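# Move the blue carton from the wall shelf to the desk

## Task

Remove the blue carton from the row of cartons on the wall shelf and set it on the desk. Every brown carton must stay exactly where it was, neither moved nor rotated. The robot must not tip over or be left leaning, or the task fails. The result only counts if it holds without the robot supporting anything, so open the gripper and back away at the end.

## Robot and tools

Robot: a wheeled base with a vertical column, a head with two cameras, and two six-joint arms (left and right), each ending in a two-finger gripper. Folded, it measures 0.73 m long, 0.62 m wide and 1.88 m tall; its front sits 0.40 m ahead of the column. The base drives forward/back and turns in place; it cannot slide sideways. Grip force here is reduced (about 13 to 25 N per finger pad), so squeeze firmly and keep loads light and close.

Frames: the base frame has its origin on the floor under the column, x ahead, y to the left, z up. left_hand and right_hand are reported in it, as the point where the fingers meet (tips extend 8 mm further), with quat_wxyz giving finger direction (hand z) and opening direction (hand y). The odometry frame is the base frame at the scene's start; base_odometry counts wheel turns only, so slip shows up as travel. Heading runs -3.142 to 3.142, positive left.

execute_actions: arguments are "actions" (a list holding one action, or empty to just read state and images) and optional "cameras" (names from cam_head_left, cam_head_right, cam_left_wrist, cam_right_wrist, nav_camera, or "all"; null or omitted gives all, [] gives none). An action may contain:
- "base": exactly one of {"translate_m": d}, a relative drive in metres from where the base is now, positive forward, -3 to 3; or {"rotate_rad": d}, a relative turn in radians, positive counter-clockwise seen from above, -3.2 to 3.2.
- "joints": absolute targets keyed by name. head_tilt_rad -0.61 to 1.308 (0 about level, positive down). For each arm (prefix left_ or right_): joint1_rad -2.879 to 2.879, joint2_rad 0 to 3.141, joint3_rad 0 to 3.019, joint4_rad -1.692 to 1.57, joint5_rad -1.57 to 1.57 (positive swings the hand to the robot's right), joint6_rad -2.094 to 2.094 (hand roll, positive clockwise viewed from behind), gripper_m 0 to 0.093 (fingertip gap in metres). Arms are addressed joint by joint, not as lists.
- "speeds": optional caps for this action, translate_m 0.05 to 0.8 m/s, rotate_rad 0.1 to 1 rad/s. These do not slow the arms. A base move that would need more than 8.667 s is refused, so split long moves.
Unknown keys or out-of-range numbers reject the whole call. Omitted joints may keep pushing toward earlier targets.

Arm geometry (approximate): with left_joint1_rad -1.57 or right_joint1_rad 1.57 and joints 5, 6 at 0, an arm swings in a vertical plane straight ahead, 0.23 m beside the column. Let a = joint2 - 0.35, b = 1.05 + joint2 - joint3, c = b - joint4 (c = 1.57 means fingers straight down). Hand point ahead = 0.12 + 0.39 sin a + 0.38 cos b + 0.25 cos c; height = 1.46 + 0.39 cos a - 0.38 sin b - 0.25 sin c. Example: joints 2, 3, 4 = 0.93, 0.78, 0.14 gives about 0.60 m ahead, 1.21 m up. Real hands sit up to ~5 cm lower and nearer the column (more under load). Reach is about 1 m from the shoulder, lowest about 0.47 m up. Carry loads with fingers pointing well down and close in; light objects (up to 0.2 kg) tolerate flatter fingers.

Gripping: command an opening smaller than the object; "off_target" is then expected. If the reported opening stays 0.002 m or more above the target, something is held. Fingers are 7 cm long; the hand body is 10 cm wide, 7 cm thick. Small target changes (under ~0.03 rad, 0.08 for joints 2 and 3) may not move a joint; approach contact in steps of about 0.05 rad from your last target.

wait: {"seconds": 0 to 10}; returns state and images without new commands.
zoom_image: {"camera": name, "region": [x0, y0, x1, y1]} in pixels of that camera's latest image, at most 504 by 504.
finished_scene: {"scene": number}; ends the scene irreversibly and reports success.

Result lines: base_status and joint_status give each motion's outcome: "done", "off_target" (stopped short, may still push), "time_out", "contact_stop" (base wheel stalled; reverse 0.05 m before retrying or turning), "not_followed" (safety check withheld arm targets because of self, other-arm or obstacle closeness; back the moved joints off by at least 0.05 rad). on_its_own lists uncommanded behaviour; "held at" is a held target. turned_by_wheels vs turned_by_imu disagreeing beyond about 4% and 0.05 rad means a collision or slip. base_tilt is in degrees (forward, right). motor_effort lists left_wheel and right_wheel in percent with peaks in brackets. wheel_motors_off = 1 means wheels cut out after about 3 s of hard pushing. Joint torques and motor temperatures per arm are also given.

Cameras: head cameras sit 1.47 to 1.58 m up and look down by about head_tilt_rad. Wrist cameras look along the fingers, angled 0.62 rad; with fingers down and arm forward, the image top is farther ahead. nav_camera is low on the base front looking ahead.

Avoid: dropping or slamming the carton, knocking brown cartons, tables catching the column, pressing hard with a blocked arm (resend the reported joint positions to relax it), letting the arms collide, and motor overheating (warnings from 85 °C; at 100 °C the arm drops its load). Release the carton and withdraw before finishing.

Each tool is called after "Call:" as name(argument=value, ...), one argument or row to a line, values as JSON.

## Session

Call:
execute_actions(
  actions=[],
)

Scene clock: 0.00 s.
Joint torques (N m, as the arm reports them, + toward a larger angle): no reading
Motor temperatures (°C, as the motors report them): left_arm=[31 33 34 33 33 32] | right_arm=[33 37 35 31 35 33]
base_odometry: x=+0.000 y=+0.000 heading=+0.000 (m, m, rad; odometry frame)
turned_by_wheels: +0.000 (rad since the last result)
turned_by_imu: +0.000 (rad since the last result)
base_tilt: forward=+0.4 right=+0.4 (deg)
base_status: not commanded
joint_positions: head_tilt_rad=+0.858 left_joint1_rad=-1.579 left_joint2_rad=+0.914 left_joint3_rad=+0.388 left_joint4_rad=-0.973 left_joint5_rad=+0.010 left_joint6_rad=+0.008 left_gripper_m=+0.095 right_joint1_rad=+1.600 right_joint2_rad=+0.888 right_joint3_rad=+0.432 right_joint4_rad=-0.968 right_joint5_rad=-0.027 right_joint6_rad=+0.099 right_gripper_m=+0.094
joint_status: not commanded
wheel_motors_off: 0
motor_effort: left_wheel=+4 right_wheel=+3 (%)
left_hand: x=+0.1267 y=+0.2213 z=+1.2608 quat_wxyz=(+0.468, -0.005, -0.884, +0.008) (m; base frame)
right_hand: x=+0.1551 y=-0.2146 z=+1.2525 quat_wxyz=(+0.436, -0.038, -0.899, +0.001) (m; base frame)
pictures: cam_head_left, cam_head_right, cam_left_wrist, cam_right_wrist, nav_camera
Images, in order (width x height): cam_head_left 504x504, cam_head_right 504x504, cam_left_wrist 504x504, cam_right_wrist 504x504, nav_camera 504x504.

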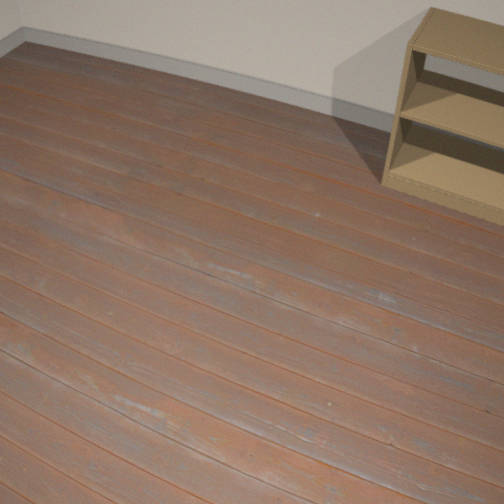

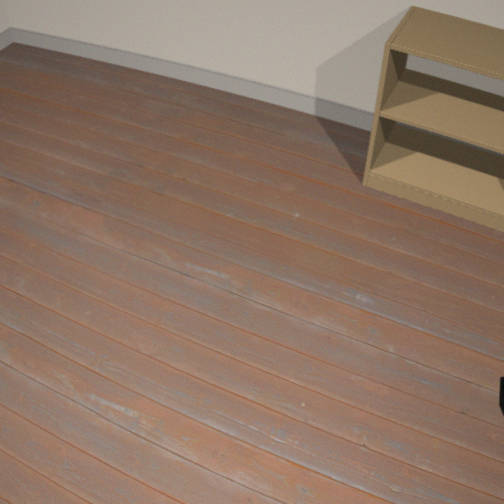

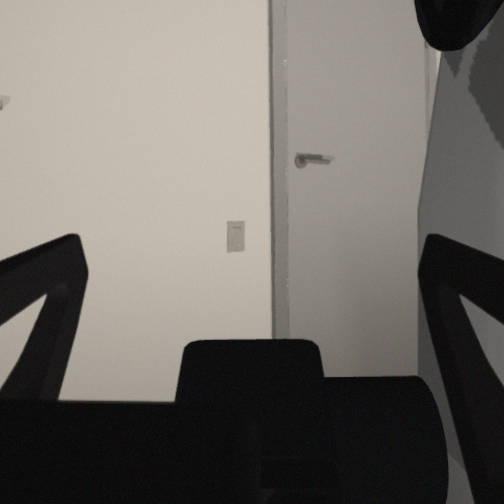

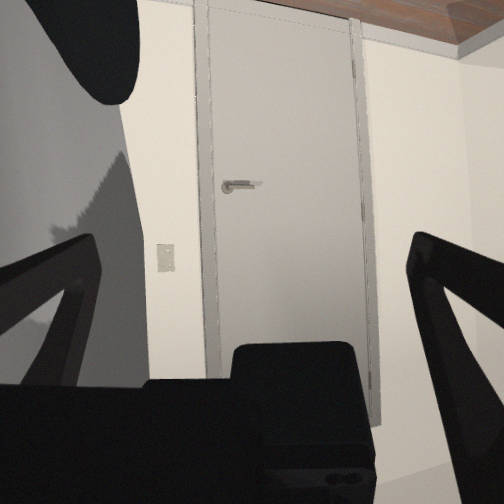

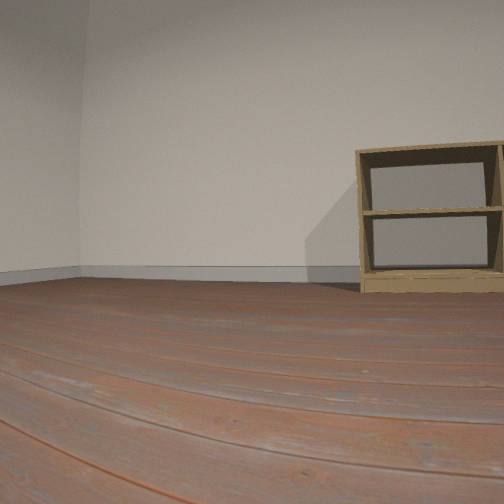

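Call:
execute_actions(
  actions=[
    {"base": {"rotate_rad": 1.16}, "joints": {"head_tilt_rad": 0.4}},
  ],
)

Scene clock: 22.33 s.
Joint torques (N m, as the arm reports them, + toward a larger angle): left_arm=[-1.46 -7.48 -1.53 -1.35 -0.18  0.07] | right_arm=[ 0.04 -8.12 -0.32 -0.8  -0.14  0.01]
Motor temperatures (°C, as the motors report them): left_arm=[31 33 34 33 33 32] | right_arm=[33 37 35 31 35 33]
base_odometry: x=+0.000 y=+0.000 heading=+1.158 (m, m, rad; odometry frame)
turned_by_wheels: +1.158 (rad since the last result)
turned_by_imu: +1.156 (rad since the last result)
base_tilt: forward=+0.4 right=+0.4 (deg)
base_status: done
joint_positions: head_tilt_rad=+0.419 left_joint1_rad=-1.579 left_joint2_rad=+0.914 left_joint3_rad=+0.388 left_joint4_rad=-0.973 left_joint5_rad=+0.010 left_joint6_rad=+0.008 left_gripper_m=+0.095 right_joint1_rad=+1.600 right_joint2_rad=+0.888 right_joint3_rad=+0.432 right_joint4_rad=-0.968 right_joint5_rad=-0.027 right_joint6_rad=+0.099 right_gripper_m=+0.094
joint_status: all done
wheel_motors_off: 0
motor_effort: left_wheel=-7(42) right_wheel=+8(39) (%)
left_hand: x=+0.1265 y=+0.2213 z=+1.2609 quat_wxyz=(+0.468, -0.005, -0.884, +0.008) (m; base frame)
right_hand: x=+0.1551 y=-0.2146 z=+1.2525 quat_wxyz=(+0.436, -0.038, -0.899, +0.001) (m; base frame)
pictures: cam_head_left, cam_head_right, cam_left_wrist, cam_right_wrist, nav_camera
Images, in order (width x height): cam_head_left 504x504, cam_head_right 504x504, cam_left_wrist 504x504, cam_right_wrist 504x504, nav_camera 504x504.

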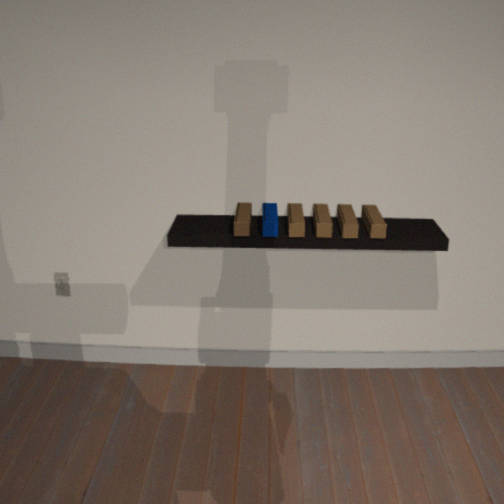

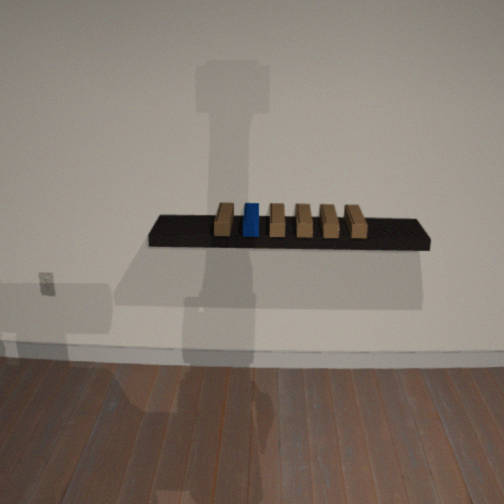

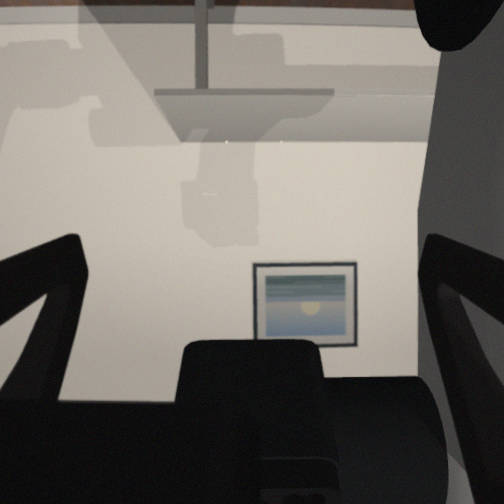

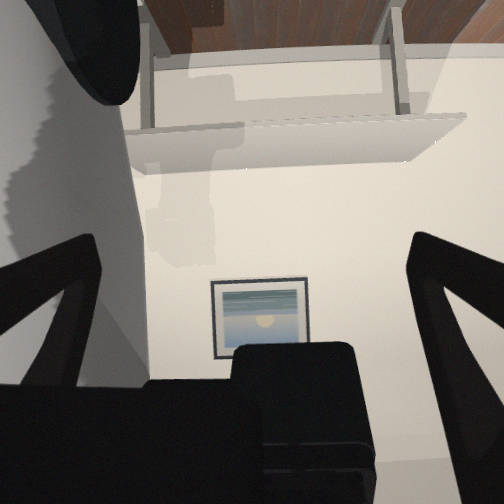

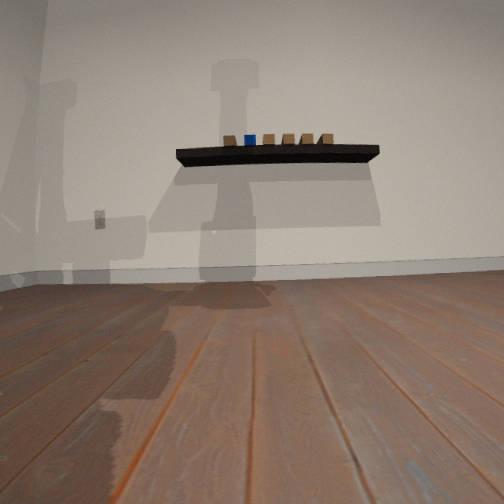

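Call:
zoom_image(
  camera="cam_head_left",
  region=[220, 190, 400, 260],
)

Call:
zoom_image(
  camera="cam_head_right",
  region=[200, 190, 380, 260],
)

Call:
zoom_image(
  camera="nav_camera",
  region=[170, 120, 390, 180],
)

Call:
zoom_image(
  camera="cam_head_left",
  region=[150, 340, 400, 504],
)

Region (220, 190, 400, 260) of cam_head_left's 504x504 image, scaled by 2.800, with more detail than that image has.

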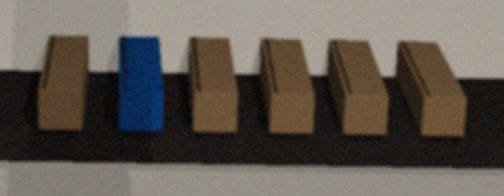

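Region (200, 190, 380, 260) of cam_head_right's 504x504 image, scaled by 2.800, with more detail than that image has.

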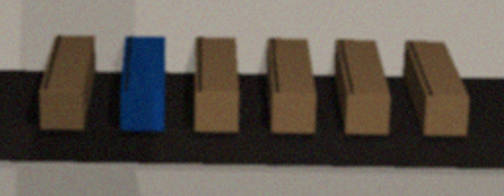

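Region (170, 120, 390, 180) of nav_camera's 504x504 image, scaled by 2.291, with more detail than that image has; it fills the top 137 rows of this view, and the rest is white.

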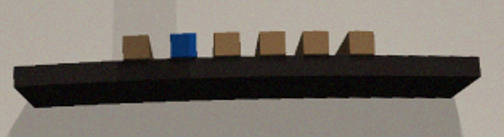

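Region (150, 340, 400, 504) of cam_head_left's 504x504 image, scaled by 2.016, with more detail than that image has; it fills the top 331 rows of this view, and the rest is white.

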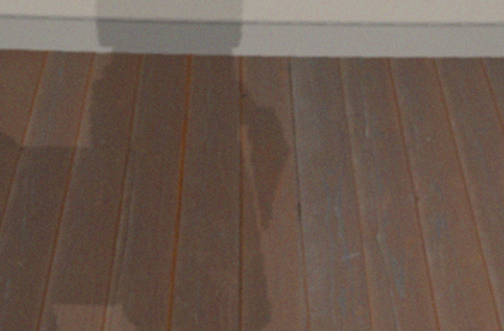

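Call:
execute_actions(
  actions=[
    {"base": {"rotate_rad": 0.068}, "joints": {"head_tilt_rad": 1.0, "right_joint1_rad": 1.57, "right_joint2_rad": 1.66, "right_joint3_rad": 1.15, "right_joint4_rad": -0.005, "right_joint5_rad": 0.0, "right_joint6_rad": 0.08}},
  ],
  cameras=[],
)

Call:
execute_actions(
  actions=[
    {"base": {"translate_m": 1.88}, "joints": {"head_tilt_rad": 1.1}},
  ],
  cameras=["cam_head_left", "cam_head_right", "cam_right_wrist", "nav_camera"],
)

Scene clock: 108.97 s.
Joint torques (N m, as the arm reports them, + toward a larger angle): left_arm=[-1.38 -7.24 -1.52 -1.42 -0.12  0.01] | right_arm=[ -0.55 -16.16   0.67   1.22  -0.06  -0.07]
Motor temperatures (°C, as the motors report them): left_arm=[31 33 34 33 33 32] | right_arm=[33 37 35 31 35 33]
base_odometry: x=+0.000 y=+0.000 heading=+1.224 (m, m, rad; odometry frame)
turned_by_wheels: +0.066 (rad since the last result)
turned_by_imu: +0.067 (rad since the last result)
base_tilt: forward=+0.4 right=+0.4 (deg)
base_status: done
joint_positions: head_tilt_rad=+1.000 left_joint1_rad=-1.579 left_joint2_rad=+0.914 left_joint3_rad=+0.388 left_joint4_rad=-0.973 left_joint5_rad=+0.010 left_joint6_rad=+0.008 left_gripper_m=+0.095 right_joint1_rad=+1.573 right_joint2_rad=+1.655 right_joint3_rad=+1.148 right_joint4_rad=-0.016 right_joint5_rad=-0.002 right_joint6_rad=+0.085 right_gripper_m=+0.094
joint_status: all done
wheel_motors_off: 0
motor_effort: left_wheel=-7(31) right_wheel=+9(36) (%)
left_hand: x=+0.1265 y=+0.2213 z=+1.2609 quat_wxyz=(+0.468, -0.005, -0.884, +0.008) (m; base frame)
right_hand: x=+0.5022 y=-0.2239 z=+0.9282 quat_wxyz=(-0.001, -0.042, -0.999, -0.002) (m; base frame)
pictures: none
No camera images: the call's "cameras" was empty. Leave "cameras" out to get every camera's image.

Scene clock: 113.13 s.
Joint torques (N m, as the arm reports them, + toward a larger angle): left_arm=[-0.08 -6.92 -1.54 -1.43 -0.14  0.03] | right_arm=[ -0.41 -15.83   0.57   1.17  -0.05  -0.06]
Motor temperatures (°C, as the motors report them): left_arm=[31 33 34 33 33 32] | right_arm=[33 37 35 31 35 33]
base_odometry: x=+0.639 y=+1.768 heading=+1.224 (m, m, rad; odometry frame)
turned_by_wheels: +0.000 (rad since the last result)
turned_by_imu: +0.003 (rad since the last result)
base_tilt: forward=+0.4 right=+0.4 (deg)
base_status: done
joint_positions: head_tilt_rad=+1.099 left_joint1_rad=-1.579 left_joint2_rad=+0.914 left_joint3_rad=+0.390 left_joint4_rad=-0.973 left_joint5_rad=+0.010 left_joint6_rad=+0.008 left_gripper_m=+0.095 right_joint1_rad=+1.572 right_joint2_rad=+1.655 right_joint3_rad=+1.150 right_joint4_rad=-0.016 right_joint5_rad=-0.002 right_joint6_rad=+0.085 right_gripper_m=+0.094
joint_status: all done
wheel_motors_off: 0
motor_effort: left_wheel=+1(47) right_wheel=-1(65) (%)
left_hand: x=+0.1273 y=+0.2213 z=+1.2605 quat_wxyz=(+0.468, -0.005, -0.884, +0.008) (m; base frame)
right_hand: x=+0.5034 y=-0.2241 z=+0.9282 quat_wxyz=(-0.002, -0.042, -0.999, -0.002) (m; base frame)
pictures: cam_head_left, cam_head_right, cam_right_wrist, nav_camera
Images, in order (width x height): cam_head_left 504x504, cam_head_right 504x504, cam_right_wrist 504x504, nav_camera 504x504.

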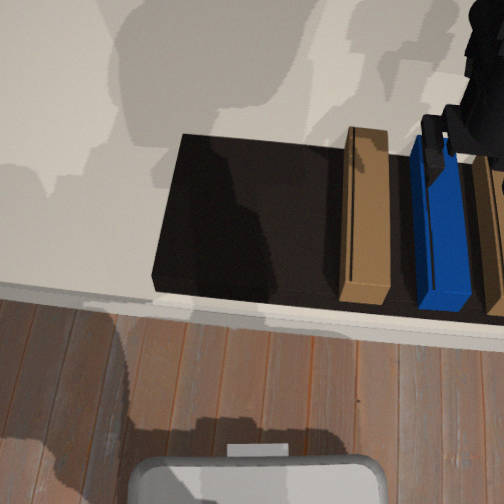

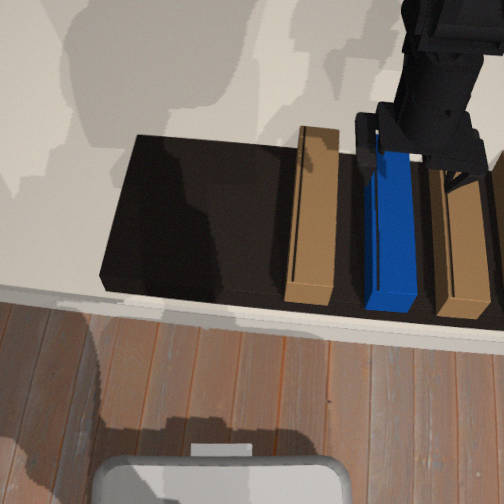

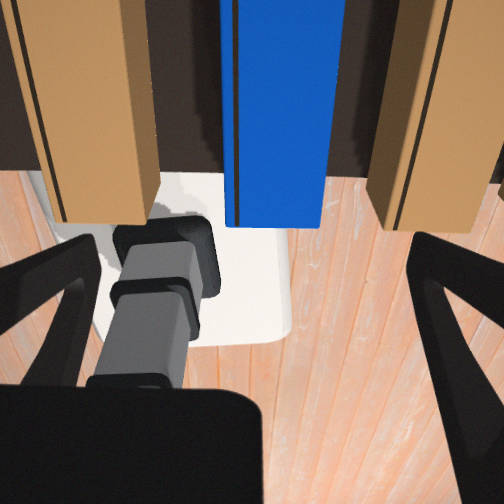

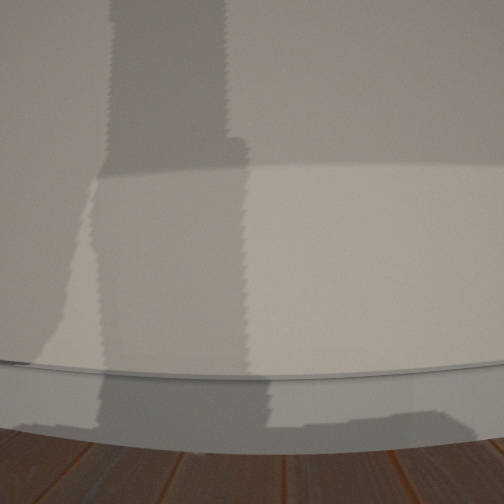

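Call:
zoom_image(
  camera="cam_right_wrist",
  region=[100, 0, 504, 260],
)

Call:
zoom_image(
  camera="cam_head_left",
  region=[310, 110, 504, 330],
)

Call:
zoom_image(
  camera="cam_head_right",
  region=[270, 110, 504, 330],
)

Region (100, 0, 504, 260) of cam_right_wrist's 504x504 image, scaled by 1.248, with more detail than that image has; it fills the top 324 rows of this view, and the rest is white.

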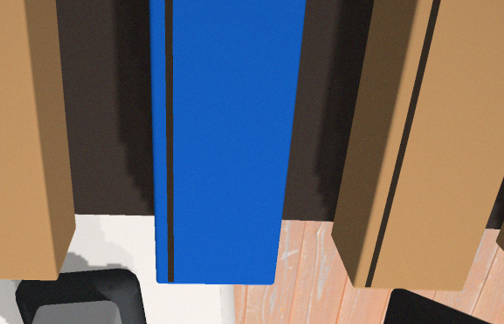

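Region (310, 110, 504, 330) of cam_head_left's 504x504 image, scaled by 2.291, with more detail than that image has; it fills the left 444 columns of this view, and the rest is white.

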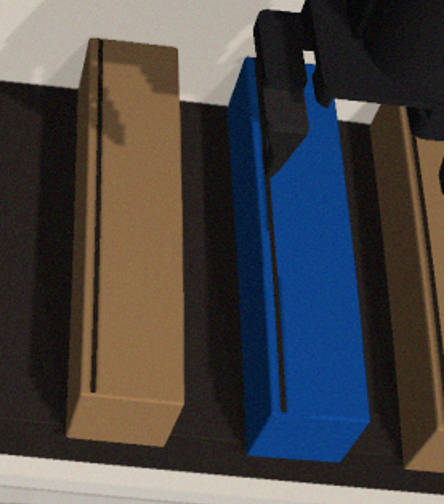

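Region (270, 110, 504, 330) of cam_head_right's 504x504 image, scaled by 2.154, with more detail than that image has; it fills the top 474 rows of this view, and the rest is white.

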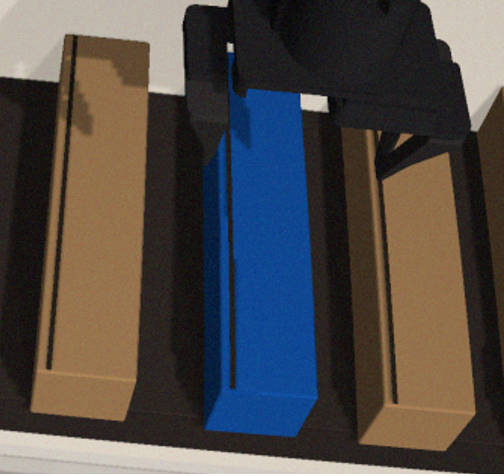

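Call:
execute_actions(
  actions=[
    {"base": {"translate_m": 0.068}, "joints": {"right_joint1_rad": 1.548, "right_joint2_rad": 1.90, "right_joint3_rad": 1.355, "right_joint4_rad": 0.037, "head_tilt_rad": 1.15}},
  ],
  cameras=["cam_head_left", "cam_head_right", "cam_right_wrist"],
)

Scene clock: 172.93 s.
Joint torques (N m, as the arm reports them, + toward a larger angle): left_arm=[-1.39 -7.43 -1.64 -1.32 -0.14  0.04] | right_arm=[ -1.26 -16.55   0.02   1.07  -0.05  -0.06]
Motor temperatures (°C, as the motors report them): left_arm=[31 33 34 34 33 32] | right_arm=[33 38 35 31 35 33]
base_odometry: x=+0.662 y=+1.832 heading=+1.224 (m, m, rad; odometry frame)
turned_by_wheels: +0.000 (rad since the last result)
turned_by_imu: +0.001 (rad since the last result)
base_tilt: forward=+0.4 right=+0.3 (deg)
base_status: done
joint_positions: head_tilt_rad=+1.149 left_joint1_rad=-1.579 left_joint2_rad=+0.914 left_joint3_rad=+0.390 left_joint4_rad=-0.973 left_joint5_rad=+0.010 left_joint6_rad=+0.008 left_gripper_m=+0.095 right_joint1_rad=+1.551 right_joint2_rad=+1.891 right_joint3_rad=+1.359 right_joint4_rad=+0.031 right_joint5_rad=-0.002 right_joint6_rad=+0.085 right_gripper_m=+0.094
joint_status: all done
wheel_motors_off: 0
motor_effort: left_wheel=-1(35) right_wheel=+0(35) (%)
left_hand: x=+0.1275 y=+0.2213 z=+1.2605 quat_wxyz=(+0.467, -0.005, -0.884, +0.008) (m; base frame)
right_hand: x=+0.5111 y=-0.2398 z=+0.8386 quat_wxyz=(-0.012, -0.047, -0.999, +0.007) (m; base frame)
pictures: cam_head_left, cam_head_right, cam_right_wrist
Images, in order (width x height): cam_head_left 504x504, cam_head_right 504x504, cam_right_wrist 504x504.

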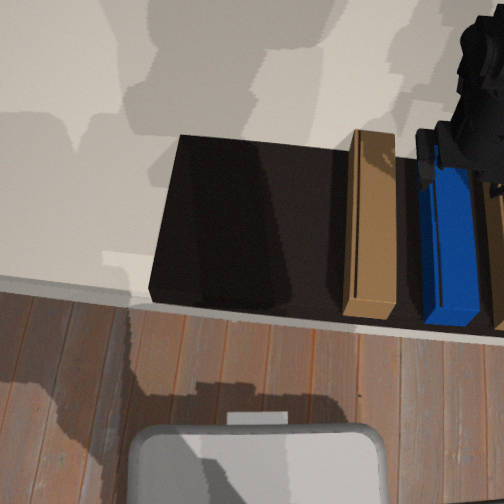

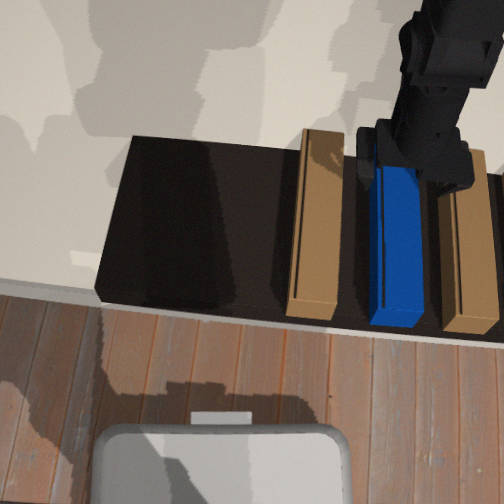

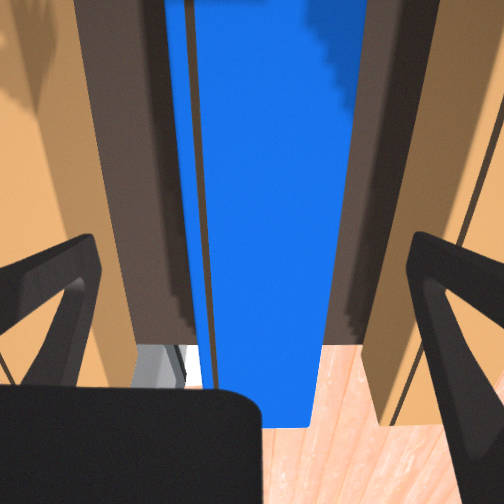

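Call:
zoom_image(
  camera="cam_right_wrist",
  region=[0, 100, 260, 400],
)

Call:
zoom_image(
  camera="cam_right_wrist",
  region=[244, 100, 504, 440],
)

Region (0, 100, 260, 400) of cam_right_wrist's 504x504 image, scaled by 1.680, with more detail than that image has; it fills the left 437 columns of this view, and the rest is white.

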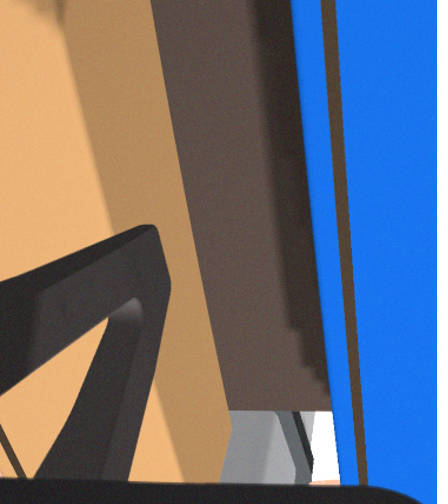

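Region (244, 100, 504, 440) of cam_right_wrist's 504x504 image, scaled by 1.482, with more detail than that image has; it fills the left 385 columns of this view, and the rest is white.

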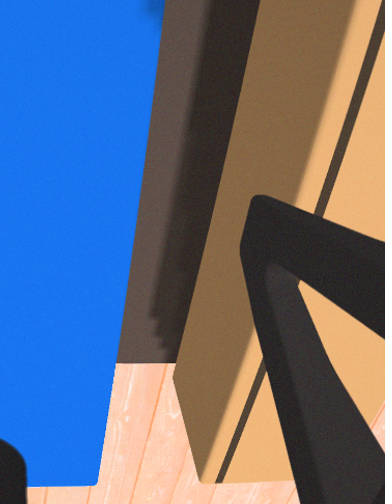

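Call:
execute_actions(
  actions=[
    {"joints": {"right_joint2_rad": 2.075, "right_joint3_rad": 1.543, "right_joint4_rad": 0.005, "right_gripper_m": 0.088}},
  ],
  cameras=["cam_head_left", "cam_right_wrist"],
)

Scene clock: 208.53 s.
Joint torques (N m, as the arm reports them, + toward a larger angle): left_arm=[-0.45 -6.79 -1.72 -1.43 -0.16  0.08] | right_arm=[ -0.93 -16.99   0.46   0.56  -0.04  -0.07]
Motor temperatures (°C, as the motors report them): left_arm=[31 34 34 34 33 32] | right_arm=[33 38 35 31 35 33]
base_odometry: x=+0.662 y=+1.832 heading=+1.224 (m, m, rad; odometry frame)
turned_by_wheels: +0.000 (rad since the last result)
turned_by_imu: +0.001 (rad since the last result)
base_tilt: forward=+0.4 right=+0.4 (deg)
base_status: not commanded
joint_positions: head_tilt_rad=+1.149 left_joint1_rad=-1.579 left_joint2_rad=+0.914 left_joint3_rad=+0.390 left_joint4_rad=-0.973 left_joint5_rad=+0.010 left_joint6_rad=+0.008 left_gripper_m=+0.095 right_joint1_rad=+1.551 right_joint2_rad=+2.078 right_joint3_rad=+1.540 right_joint4_rad=+0.011 right_joint5_rad=-0.002 right_joint6_rad=+0.085 right_gripper_m=+0.088
joint_status: all done
wheel_motors_off: 0
motor_effort: left_wheel=+1(0) right_wheel=+0(1) (%)
left_hand: x=+0.1275 y=+0.2213 z=+1.2605 quat_wxyz=(+0.467, -0.005, -0.884, +0.008) (m; base frame)
right_hand: x=+0.4970 y=-0.2408 z=+0.7668 quat_wxyz=(+0.001, -0.048, -0.999, +0.007) (m; base frame)
pictures: cam_head_left, cam_right_wrist
Images, in order (width x height): cam_head_left 504x504, cam_right_wrist 504x504.

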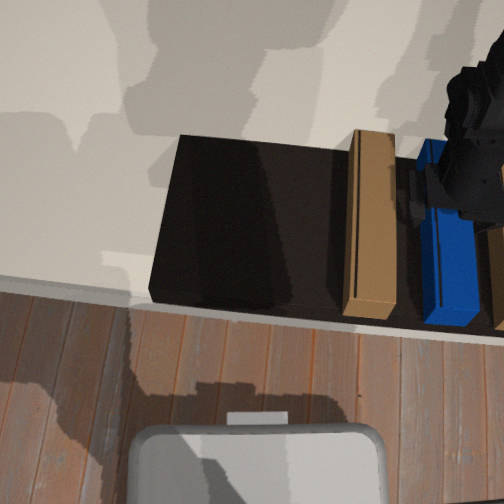

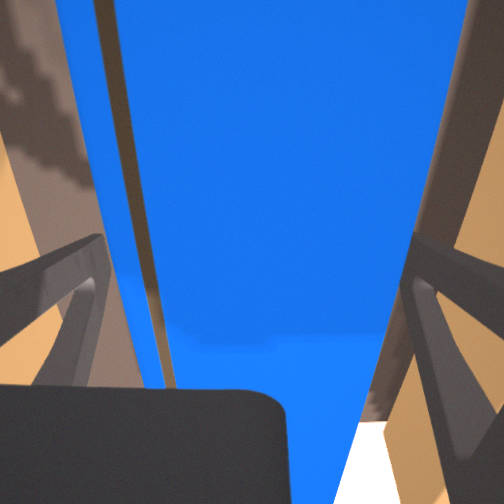

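The fingers straddle the blue carton cleanly, so I'm closing the gripper.

Call:
execute_actions(
  actions=[
    {"joints": {"right_gripper_m": 0.0}},
  ],
  cameras=["cam_right_wrist"],
)

Call:
execute_actions(
  actions=[
    {"joints": {"right_joint2_rad": 1.86, "right_joint3_rad": 1.32, "right_joint4_rad": 0.025}},
  ],
  cameras=["cam_head_left", "cam_right_wrist"],
)

Scene clock: 220.40 s.
Joint torques (N m, as the arm reports them, + toward a larger angle): left_arm=[-0.87 -7.25 -1.52 -1.39 -0.1   0.04] | right_arm=[ -1.07 -16.98   0.46   0.57  -0.05  -0.07]
Motor temperatures (°C, as the motors report them): left_arm=[31 34 34 34 33 32] | right_arm=[33 39 35 31 35 33]
base_odometry: x=+0.662 y=+1.832 heading=+1.224 (m, m, rad; odometry frame)
turned_by_wheels: +0.000 (rad since the last result)
turned_by_imu: +0.001 (rad since the last result)
base_tilt: forward=+0.4 right=+0.4 (deg)
base_status: not commanded
joint_positions: head_tilt_rad=+1.149 left_joint1_rad=-1.579 left_joint2_rad=+0.914 left_joint3_rad=+0.390 left_joint4_rad=-0.973 left_joint5_rad=+0.010 left_joint6_rad=+0.008 left_gripper_m=+0.095 right_joint1_rad=+1.551 right_joint2_rad=+2.078 right_joint3_rad=+1.540 right_joint4_rad=+0.011 right_joint5_rad=-0.002 right_joint6_rad=+0.085 right_gripper_m=+0.060
joint_status: right_gripper_m off_target (ended at +0.060, target +0.000)
wheel_motors_off: 0
motor_effort: left_wheel=+0(2) right_wheel=+0(0) (%)
left_hand: x=+0.1275 y=+0.2213 z=+1.2605 quat_wxyz=(+0.467, -0.005, -0.884, +0.008) (m; base frame)
right_hand: x=+0.4970 y=-0.2409 z=+0.7668 quat_wxyz=(+0.001, -0.048, -0.999, +0.008) (m; base frame)
pictures: cam_right_wrist
Images, in order (width x height): cam_right_wrist 504x504.

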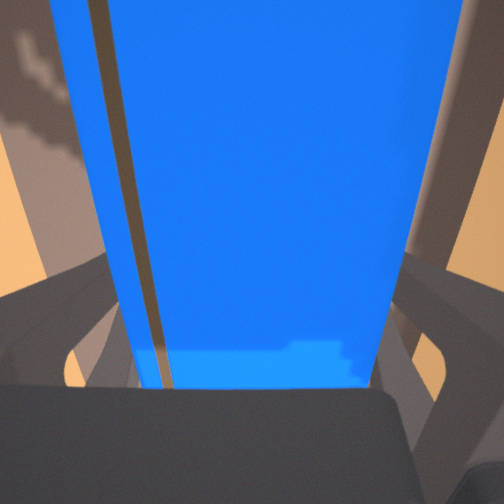

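Scene clock: 221.43 s.
Joint torques (N m, as the arm reports them, + toward a larger angle): left_arm=[-1.12 -6.78 -1.48 -1.56 -0.11  0.05] | right_arm=[ -0.86 -16.95   0.35   1.22  -0.01  -0.08]
Motor temperatures (°C, as the motors report them): left_arm=[31 34 34 34 33 32] | right_arm=[33 39 35 31 35 33]
base_odometry: x=+0.662 y=+1.832 heading=+1.224 (m, m, rad; odometry frame)
turned_by_wheels: +0.000 (rad since the last result)
turned_by_imu: +0.000 (rad since the last result)
base_tilt: forward=+0.4 right=+0.4 (deg)
base_status: not commanded
joint_positions: head_tilt_rad=+1.149 left_joint1_rad=-1.579 left_joint2_rad=+0.914 left_joint3_rad=+0.390 left_joint4_rad=-0.973 left_joint5_rad=+0.010 left_joint6_rad=+0.008 left_gripper_m=+0.095 right_joint1_rad=+1.551 right_joint2_rad=+1.862 right_joint3_rad=+1.320 right_joint4_rad=+0.016 right_joint5_rad=-0.003 right_joint6_rad=+0.086 right_gripper_m=+0.060
joint_status: all done
wheel_motors_off: 0
motor_effort: left_wheel=-1(1) right_wheel=+0(1) (%)
left_hand: x=+0.1275 y=+0.2213 z=+1.2605 quat_wxyz=(+0.467, -0.005, -0.884, +0.008) (m; base frame)
right_hand: x=+0.5001 y=-0.2393 z=+0.8496 quat_wxyz=(+0.001, -0.048, -0.999, +0.007) (m; base frame)
pictures: cam_head_left, cam_right_wrist
Images, in order (width x height): cam_head_left 504x504, cam_right_wrist 504x504.

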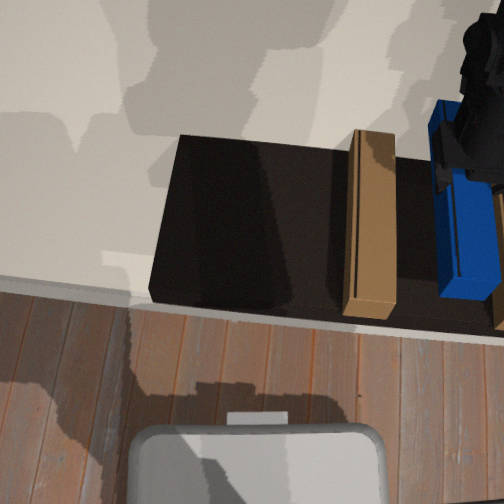

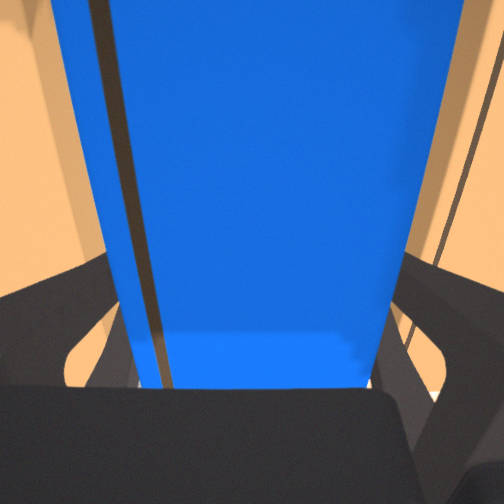

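Call:
execute_actions(
  actions=[
    {"base": {"translate_m": -2.3}, "joints": {"right_joint2_rad": 1.77, "right_joint3_rad": 1.24, "head_tilt_rad": 0.4}},
  ],
  cameras=["cam_head_left", "cam_left_wrist", "cam_right_wrist"],
)

Scene clock: 243.80 s.
Joint torques (N m, as the arm reports them, + toward a larger angle): left_arm=[-0.96 -7.11 -1.37 -1.46 -0.11  0.08] | right_arm=[ -1.   -17.08   0.32   1.1   -0.02  -0.07]
Motor temperatures (°C, as the motors report them): left_arm=[31 34 34 34 33 32] | right_arm=[33 39 35 31 35 33]
base_odometry: x=-0.120 y=-0.331 heading=+1.223 (m, m, rad; odometry frame)
turned_by_wheels: -0.001 (rad since the last result)
turned_by_imu: -0.002 (rad since the last result)
base_tilt: forward=+0.4 right=+0.4 (deg)
base_status: done
joint_positions: head_tilt_rad=+0.418 left_joint1_rad=-1.579 left_joint2_rad=+0.914 left_joint3_rad=+0.386 left_joint4_rad=-0.973 left_joint5_rad=+0.010 left_joint6_rad=+0.008 left_gripper_m=+0.095 right_joint1_rad=+1.551 right_joint2_rad=+1.779 right_joint3_rad=+1.240 right_joint4_rad=+0.018 right_joint5_rad=-0.003 right_joint6_rad=+0.086 right_gripper_m=+0.060
joint_status: all done
wheel_motors_off: 0
motor_effort: left_wheel=+1(48) right_wheel=+1(47) (%)
left_hand: x=+0.1258 y=+0.2213 z=+1.2612 quat_wxyz=(+0.469, -0.005, -0.883, +0.008) (m; base frame)
right_hand: x=+0.4995 y=-0.2388 z=+0.8814 quat_wxyz=(-0.002, -0.048, -0.999, +0.007) (m; base frame)
pictures: cam_head_left, cam_left_wrist, cam_right_wrist
Images, in order (width x height): cam_head_left 504x504, cam_left_wrist 504x504, cam_right_wrist 504x504.

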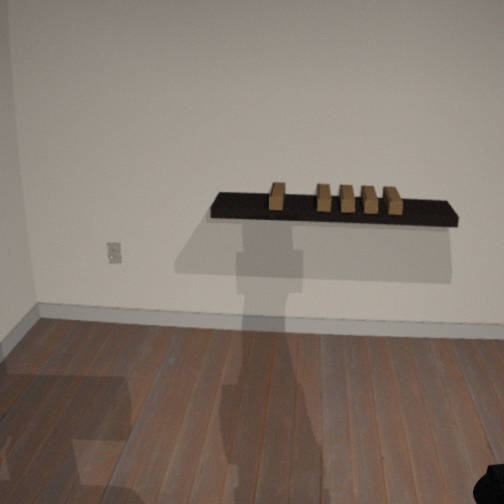

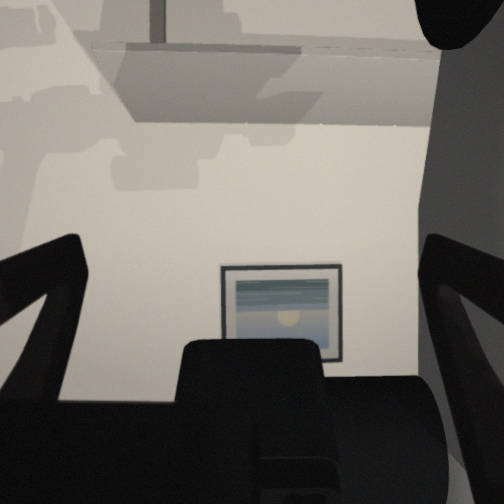

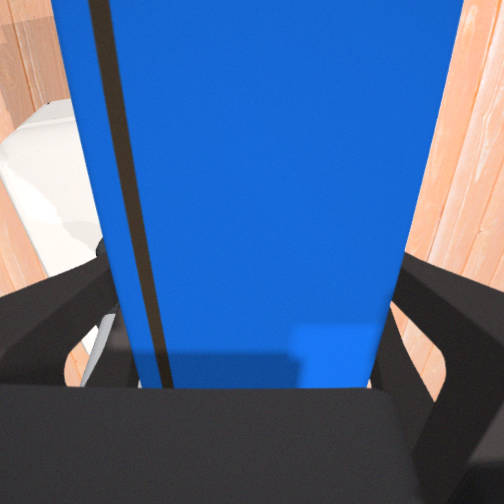

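Call:
execute_actions(
  actions=[
    {"base": {"rotate_rad": -3.08}, "joints": {"head_tilt_rad": 0.75}},
  ],
  cameras=["cam_head_left", "cam_head_right", "cam_right_wrist", "nav_camera"],
)

Scene clock: 263.20 s.
Joint torques (N m, as the arm reports them, + toward a larger angle): left_arm=[-1.21 -7.07 -1.43 -1.4  -0.15  0.03] | right_arm=[ -0.34 -17.09   0.27   1.08  -0.04  -0.07]
Motor temperatures (°C, as the motors report them): left_arm=[31 34 34 34 33 32] | right_arm=[33 39 35 31 35 33]
base_odometry: x=-0.120 y=-0.331 heading=-1.855 (m, m, rad; odometry frame)
turned_by_wheels: -3.078 (rad since the last result)
turned_by_imu: -3.071 (rad since the last result)
base_tilt: forward=+0.4 right=+0.4 (deg)
base_status: done
joint_positions: head_tilt_rad=+0.752 left_joint1_rad=-1.579 left_joint2_rad=+0.914 left_joint3_rad=+0.388 left_joint4_rad=-0.973 left_joint5_rad=+0.010 left_joint6_rad=+0.008 left_gripper_m=+0.095 right_joint1_rad=+1.544 right_joint2_rad=+1.779 right_joint3_rad=+1.240 right_joint4_rad=+0.018 right_joint5_rad=-0.002 right_joint6_rad=+0.086 right_gripper_m=+0.060
joint_status: all done
wheel_motors_off: 0
motor_effort: left_wheel=+7(56) right_wheel=-8(36) (%)
left_hand: x=+0.1265 y=+0.2213 z=+1.2609 quat_wxyz=(+0.468, -0.005, -0.884, +0.008) (m; base frame)
right_hand: x=+0.4995 y=-0.2444 z=+0.8815 quat_wxyz=(-0.002, -0.050, -0.999, +0.011) (m; base frame)
pictures: cam_head_left, cam_head_right, cam_right_wrist, nav_camera
Images, in order (width x height): cam_head_left 504x504, cam_head_right 504x504, cam_right_wrist 504x504, nav_camera 504x504.

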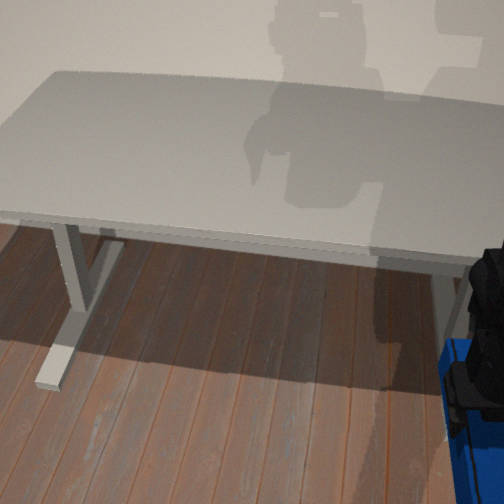

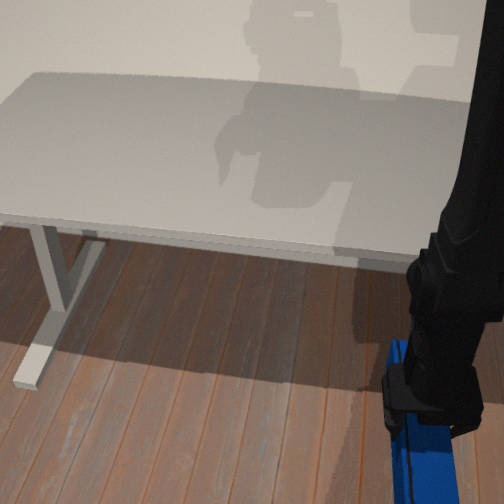

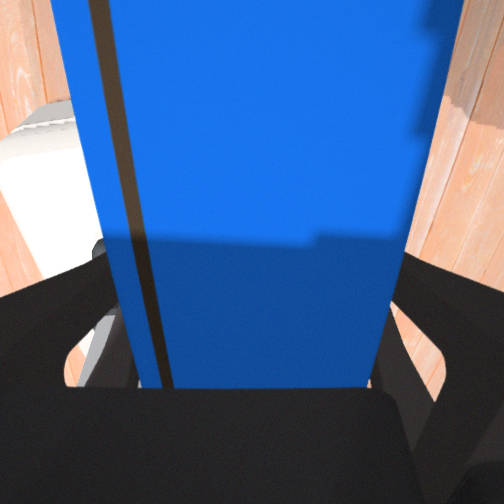

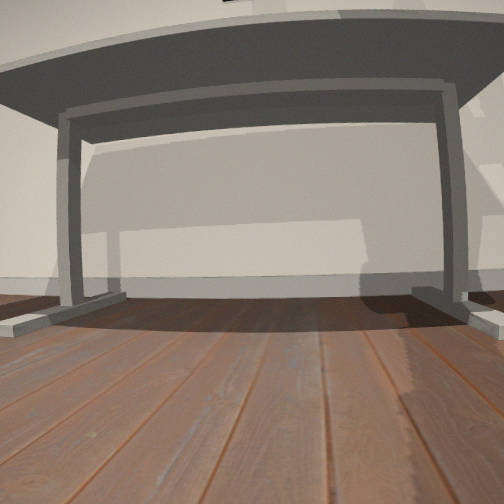

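Call:
execute_actions(
  actions=[
    {"base": {"translate_m": 0.84}, "joints": {"head_tilt_rad": 1.15, "right_joint1_rad": 1.575, "right_joint2_rad": 1.92, "right_joint3_rad": 1.38, "right_joint4_rad": 0.03}},
  ],
  cameras=["cam_head_left", "cam_head_right", "cam_right_wrist"],
)

Scene clock: 300.27 s.
Joint torques (N m, as the arm reports them, + toward a larger angle): left_arm=[-0.59 -7.21 -1.55 -1.3  -0.11  0.03] | right_arm=[ -0.25 -16.67   0.18   1.19  -0.07  -0.07]
Motor temperatures (°C, as the motors report them): left_arm=[31 34 34 34 33 32] | right_arm=[33 39 35 31 35 33]
base_odometry: x=-0.355 y=-1.137 heading=-1.855 (m, m, rad; odometry frame)
turned_by_wheels: +0.000 (rad since the last result)
turned_by_imu: +0.002 (rad since the last result)
base_tilt: forward=+0.5 right=+0.4 (deg)
base_status: done
joint_positions: head_tilt_rad=+1.149 left_joint1_rad=-1.579 left_joint2_rad=+0.914 left_joint3_rad=+0.390 left_joint4_rad=-0.973 left_joint5_rad=+0.010 left_joint6_rad=+0.008 left_gripper_m=+0.095 right_joint1_rad=+1.574 right_joint2_rad=+1.920 right_joint3_rad=+1.381 right_joint4_rad=+0.021 right_joint5_rad=-0.002 right_joint6_rad=+0.086 right_gripper_m=+0.060
joint_status: all done
wheel_motors_off: 0
motor_effort: left_wheel=+0(65) right_wheel=+0(50) (%)
left_hand: x=+0.1275 y=+0.2213 z=+1.2605 quat_wxyz=(+0.467, -0.005, -0.884, +0.008) (m; base frame)
right_hand: x=+0.5042 y=-0.2226 z=+0.8273 quat_wxyz=(-0.003, -0.042, -0.999, -0.002) (m; base frame)
pictures: cam_head_left, cam_head_right, cam_right_wrist
Images, in order (width x height): cam_head_left 504x504, cam_head_right 504x504, cam_right_wrist 504x504.

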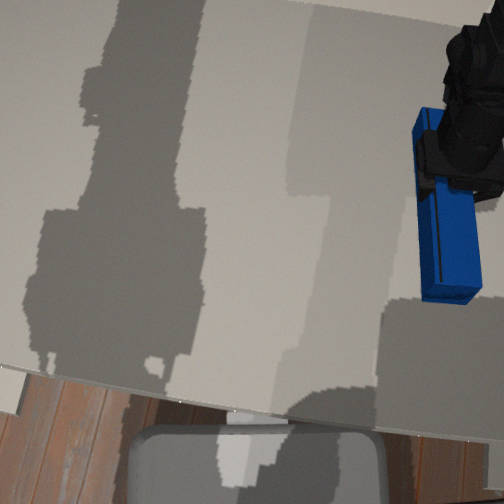

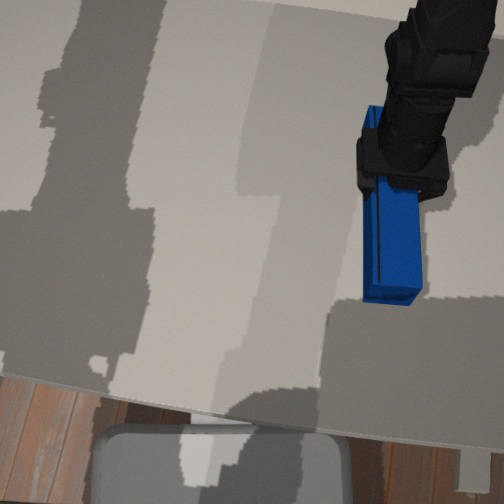

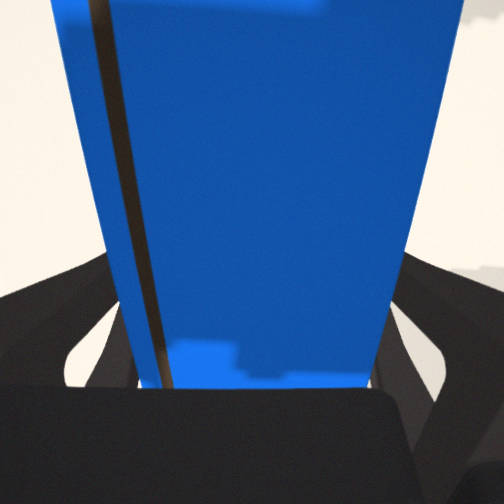

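Call:
zoom_image(
  camera="cam_head_left",
  region=[360, 260, 500, 360],
)

Call:
zoom_image(
  camera="cam_head_right",
  region=[305, 260, 445, 360],
)

Region (360, 260, 500, 360) of cam_head_left's 504x504 image, scaled by 3.600, with more detail than that image has; it fills the top 360 rows of this view, and the rest is white.

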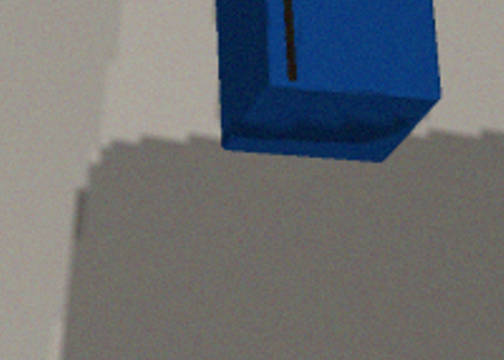

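Region (305, 260, 445, 360) of cam_head_right's 504x504 image, scaled by 3.600, with more detail than that image has; it fills the top 360 rows of this view, and the rest is white.

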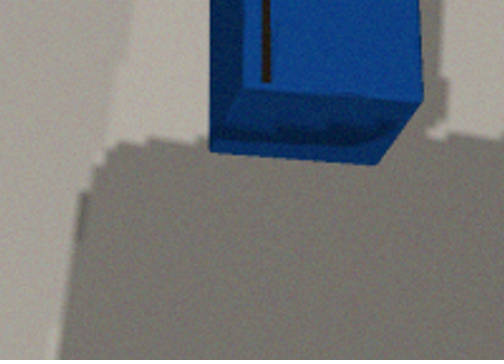

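Call:
execute_actions(
  actions=[
    {"joints": {"right_joint2_rad": 2.07, "right_joint3_rad": 1.54, "right_joint4_rad": 0.01}},
  ],
  cameras=["cam_head_left", "cam_right_wrist"],
)

Scene clock: 330.30 s.
Joint torques (N m, as the arm reports them, + toward a larger angle): left_arm=[-1.41 -7.51 -1.66 -1.34 -0.1   0.02] | right_arm=[ -0.11 -16.76   0.44   0.63  -0.06  -0.08]
Motor temperatures (°C, as the motors report them): left_arm=[31 34 34 34 33 32] | right_arm=[33 39 35 31 35 33]
base_odometry: x=-0.355 y=-1.137 heading=-1.855 (m, m, rad; odometry frame)
turned_by_wheels: +0.000 (rad since the last result)
turned_by_imu: +0.001 (rad since the last result)
base_tilt: forward=+0.4 right=+0.4 (deg)
base_status: not commanded
joint_positions: head_tilt_rad=+1.149 left_joint1_rad=-1.579 left_joint2_rad=+0.914 left_joint3_rad=+0.390 left_joint4_rad=-0.973 left_joint5_rad=+0.010 left_joint6_rad=+0.008 left_gripper_m=+0.095 right_joint1_rad=+1.574 right_joint2_rad=+2.063 right_joint3_rad=+1.540 right_joint4_rad=+0.016 right_joint5_rad=-0.002 right_joint6_rad=+0.086 right_gripper_m=+0.060
joint_status: all done
wheel_motors_off: 0
motor_effort: left_wheel=+1(1) right_wheel=-1(0) (%)
left_hand: x=+0.1275 y=+0.2213 z=+1.2605 quat_wxyz=(+0.467, -0.005, -0.884, +0.008) (m; base frame)
right_hand: x=+0.5086 y=-0.2225 z=+0.7725 quat_wxyz=(-0.008, -0.042, -0.999, -0.003) (m; base frame)
pictures: cam_head_left, cam_right_wrist
Images, in order (width x height): cam_head_left 504x504, cam_right_wrist 504x504.

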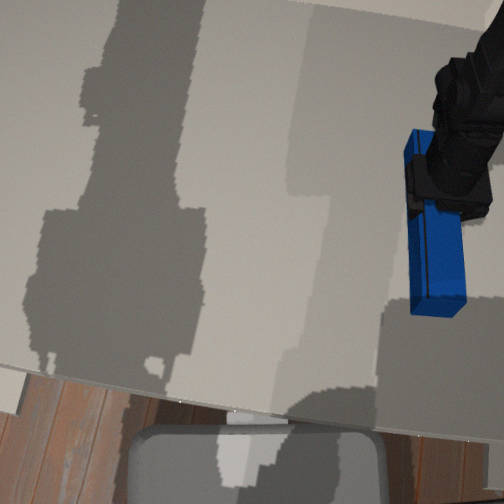

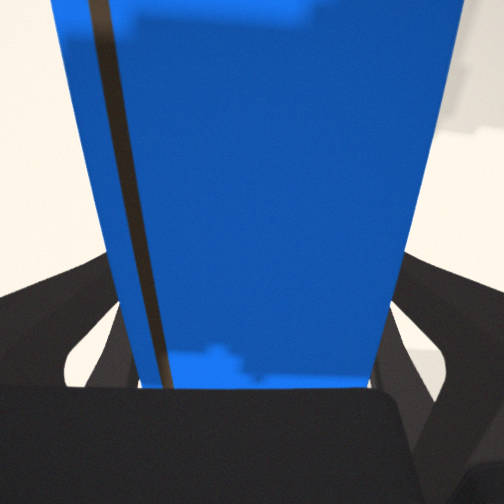

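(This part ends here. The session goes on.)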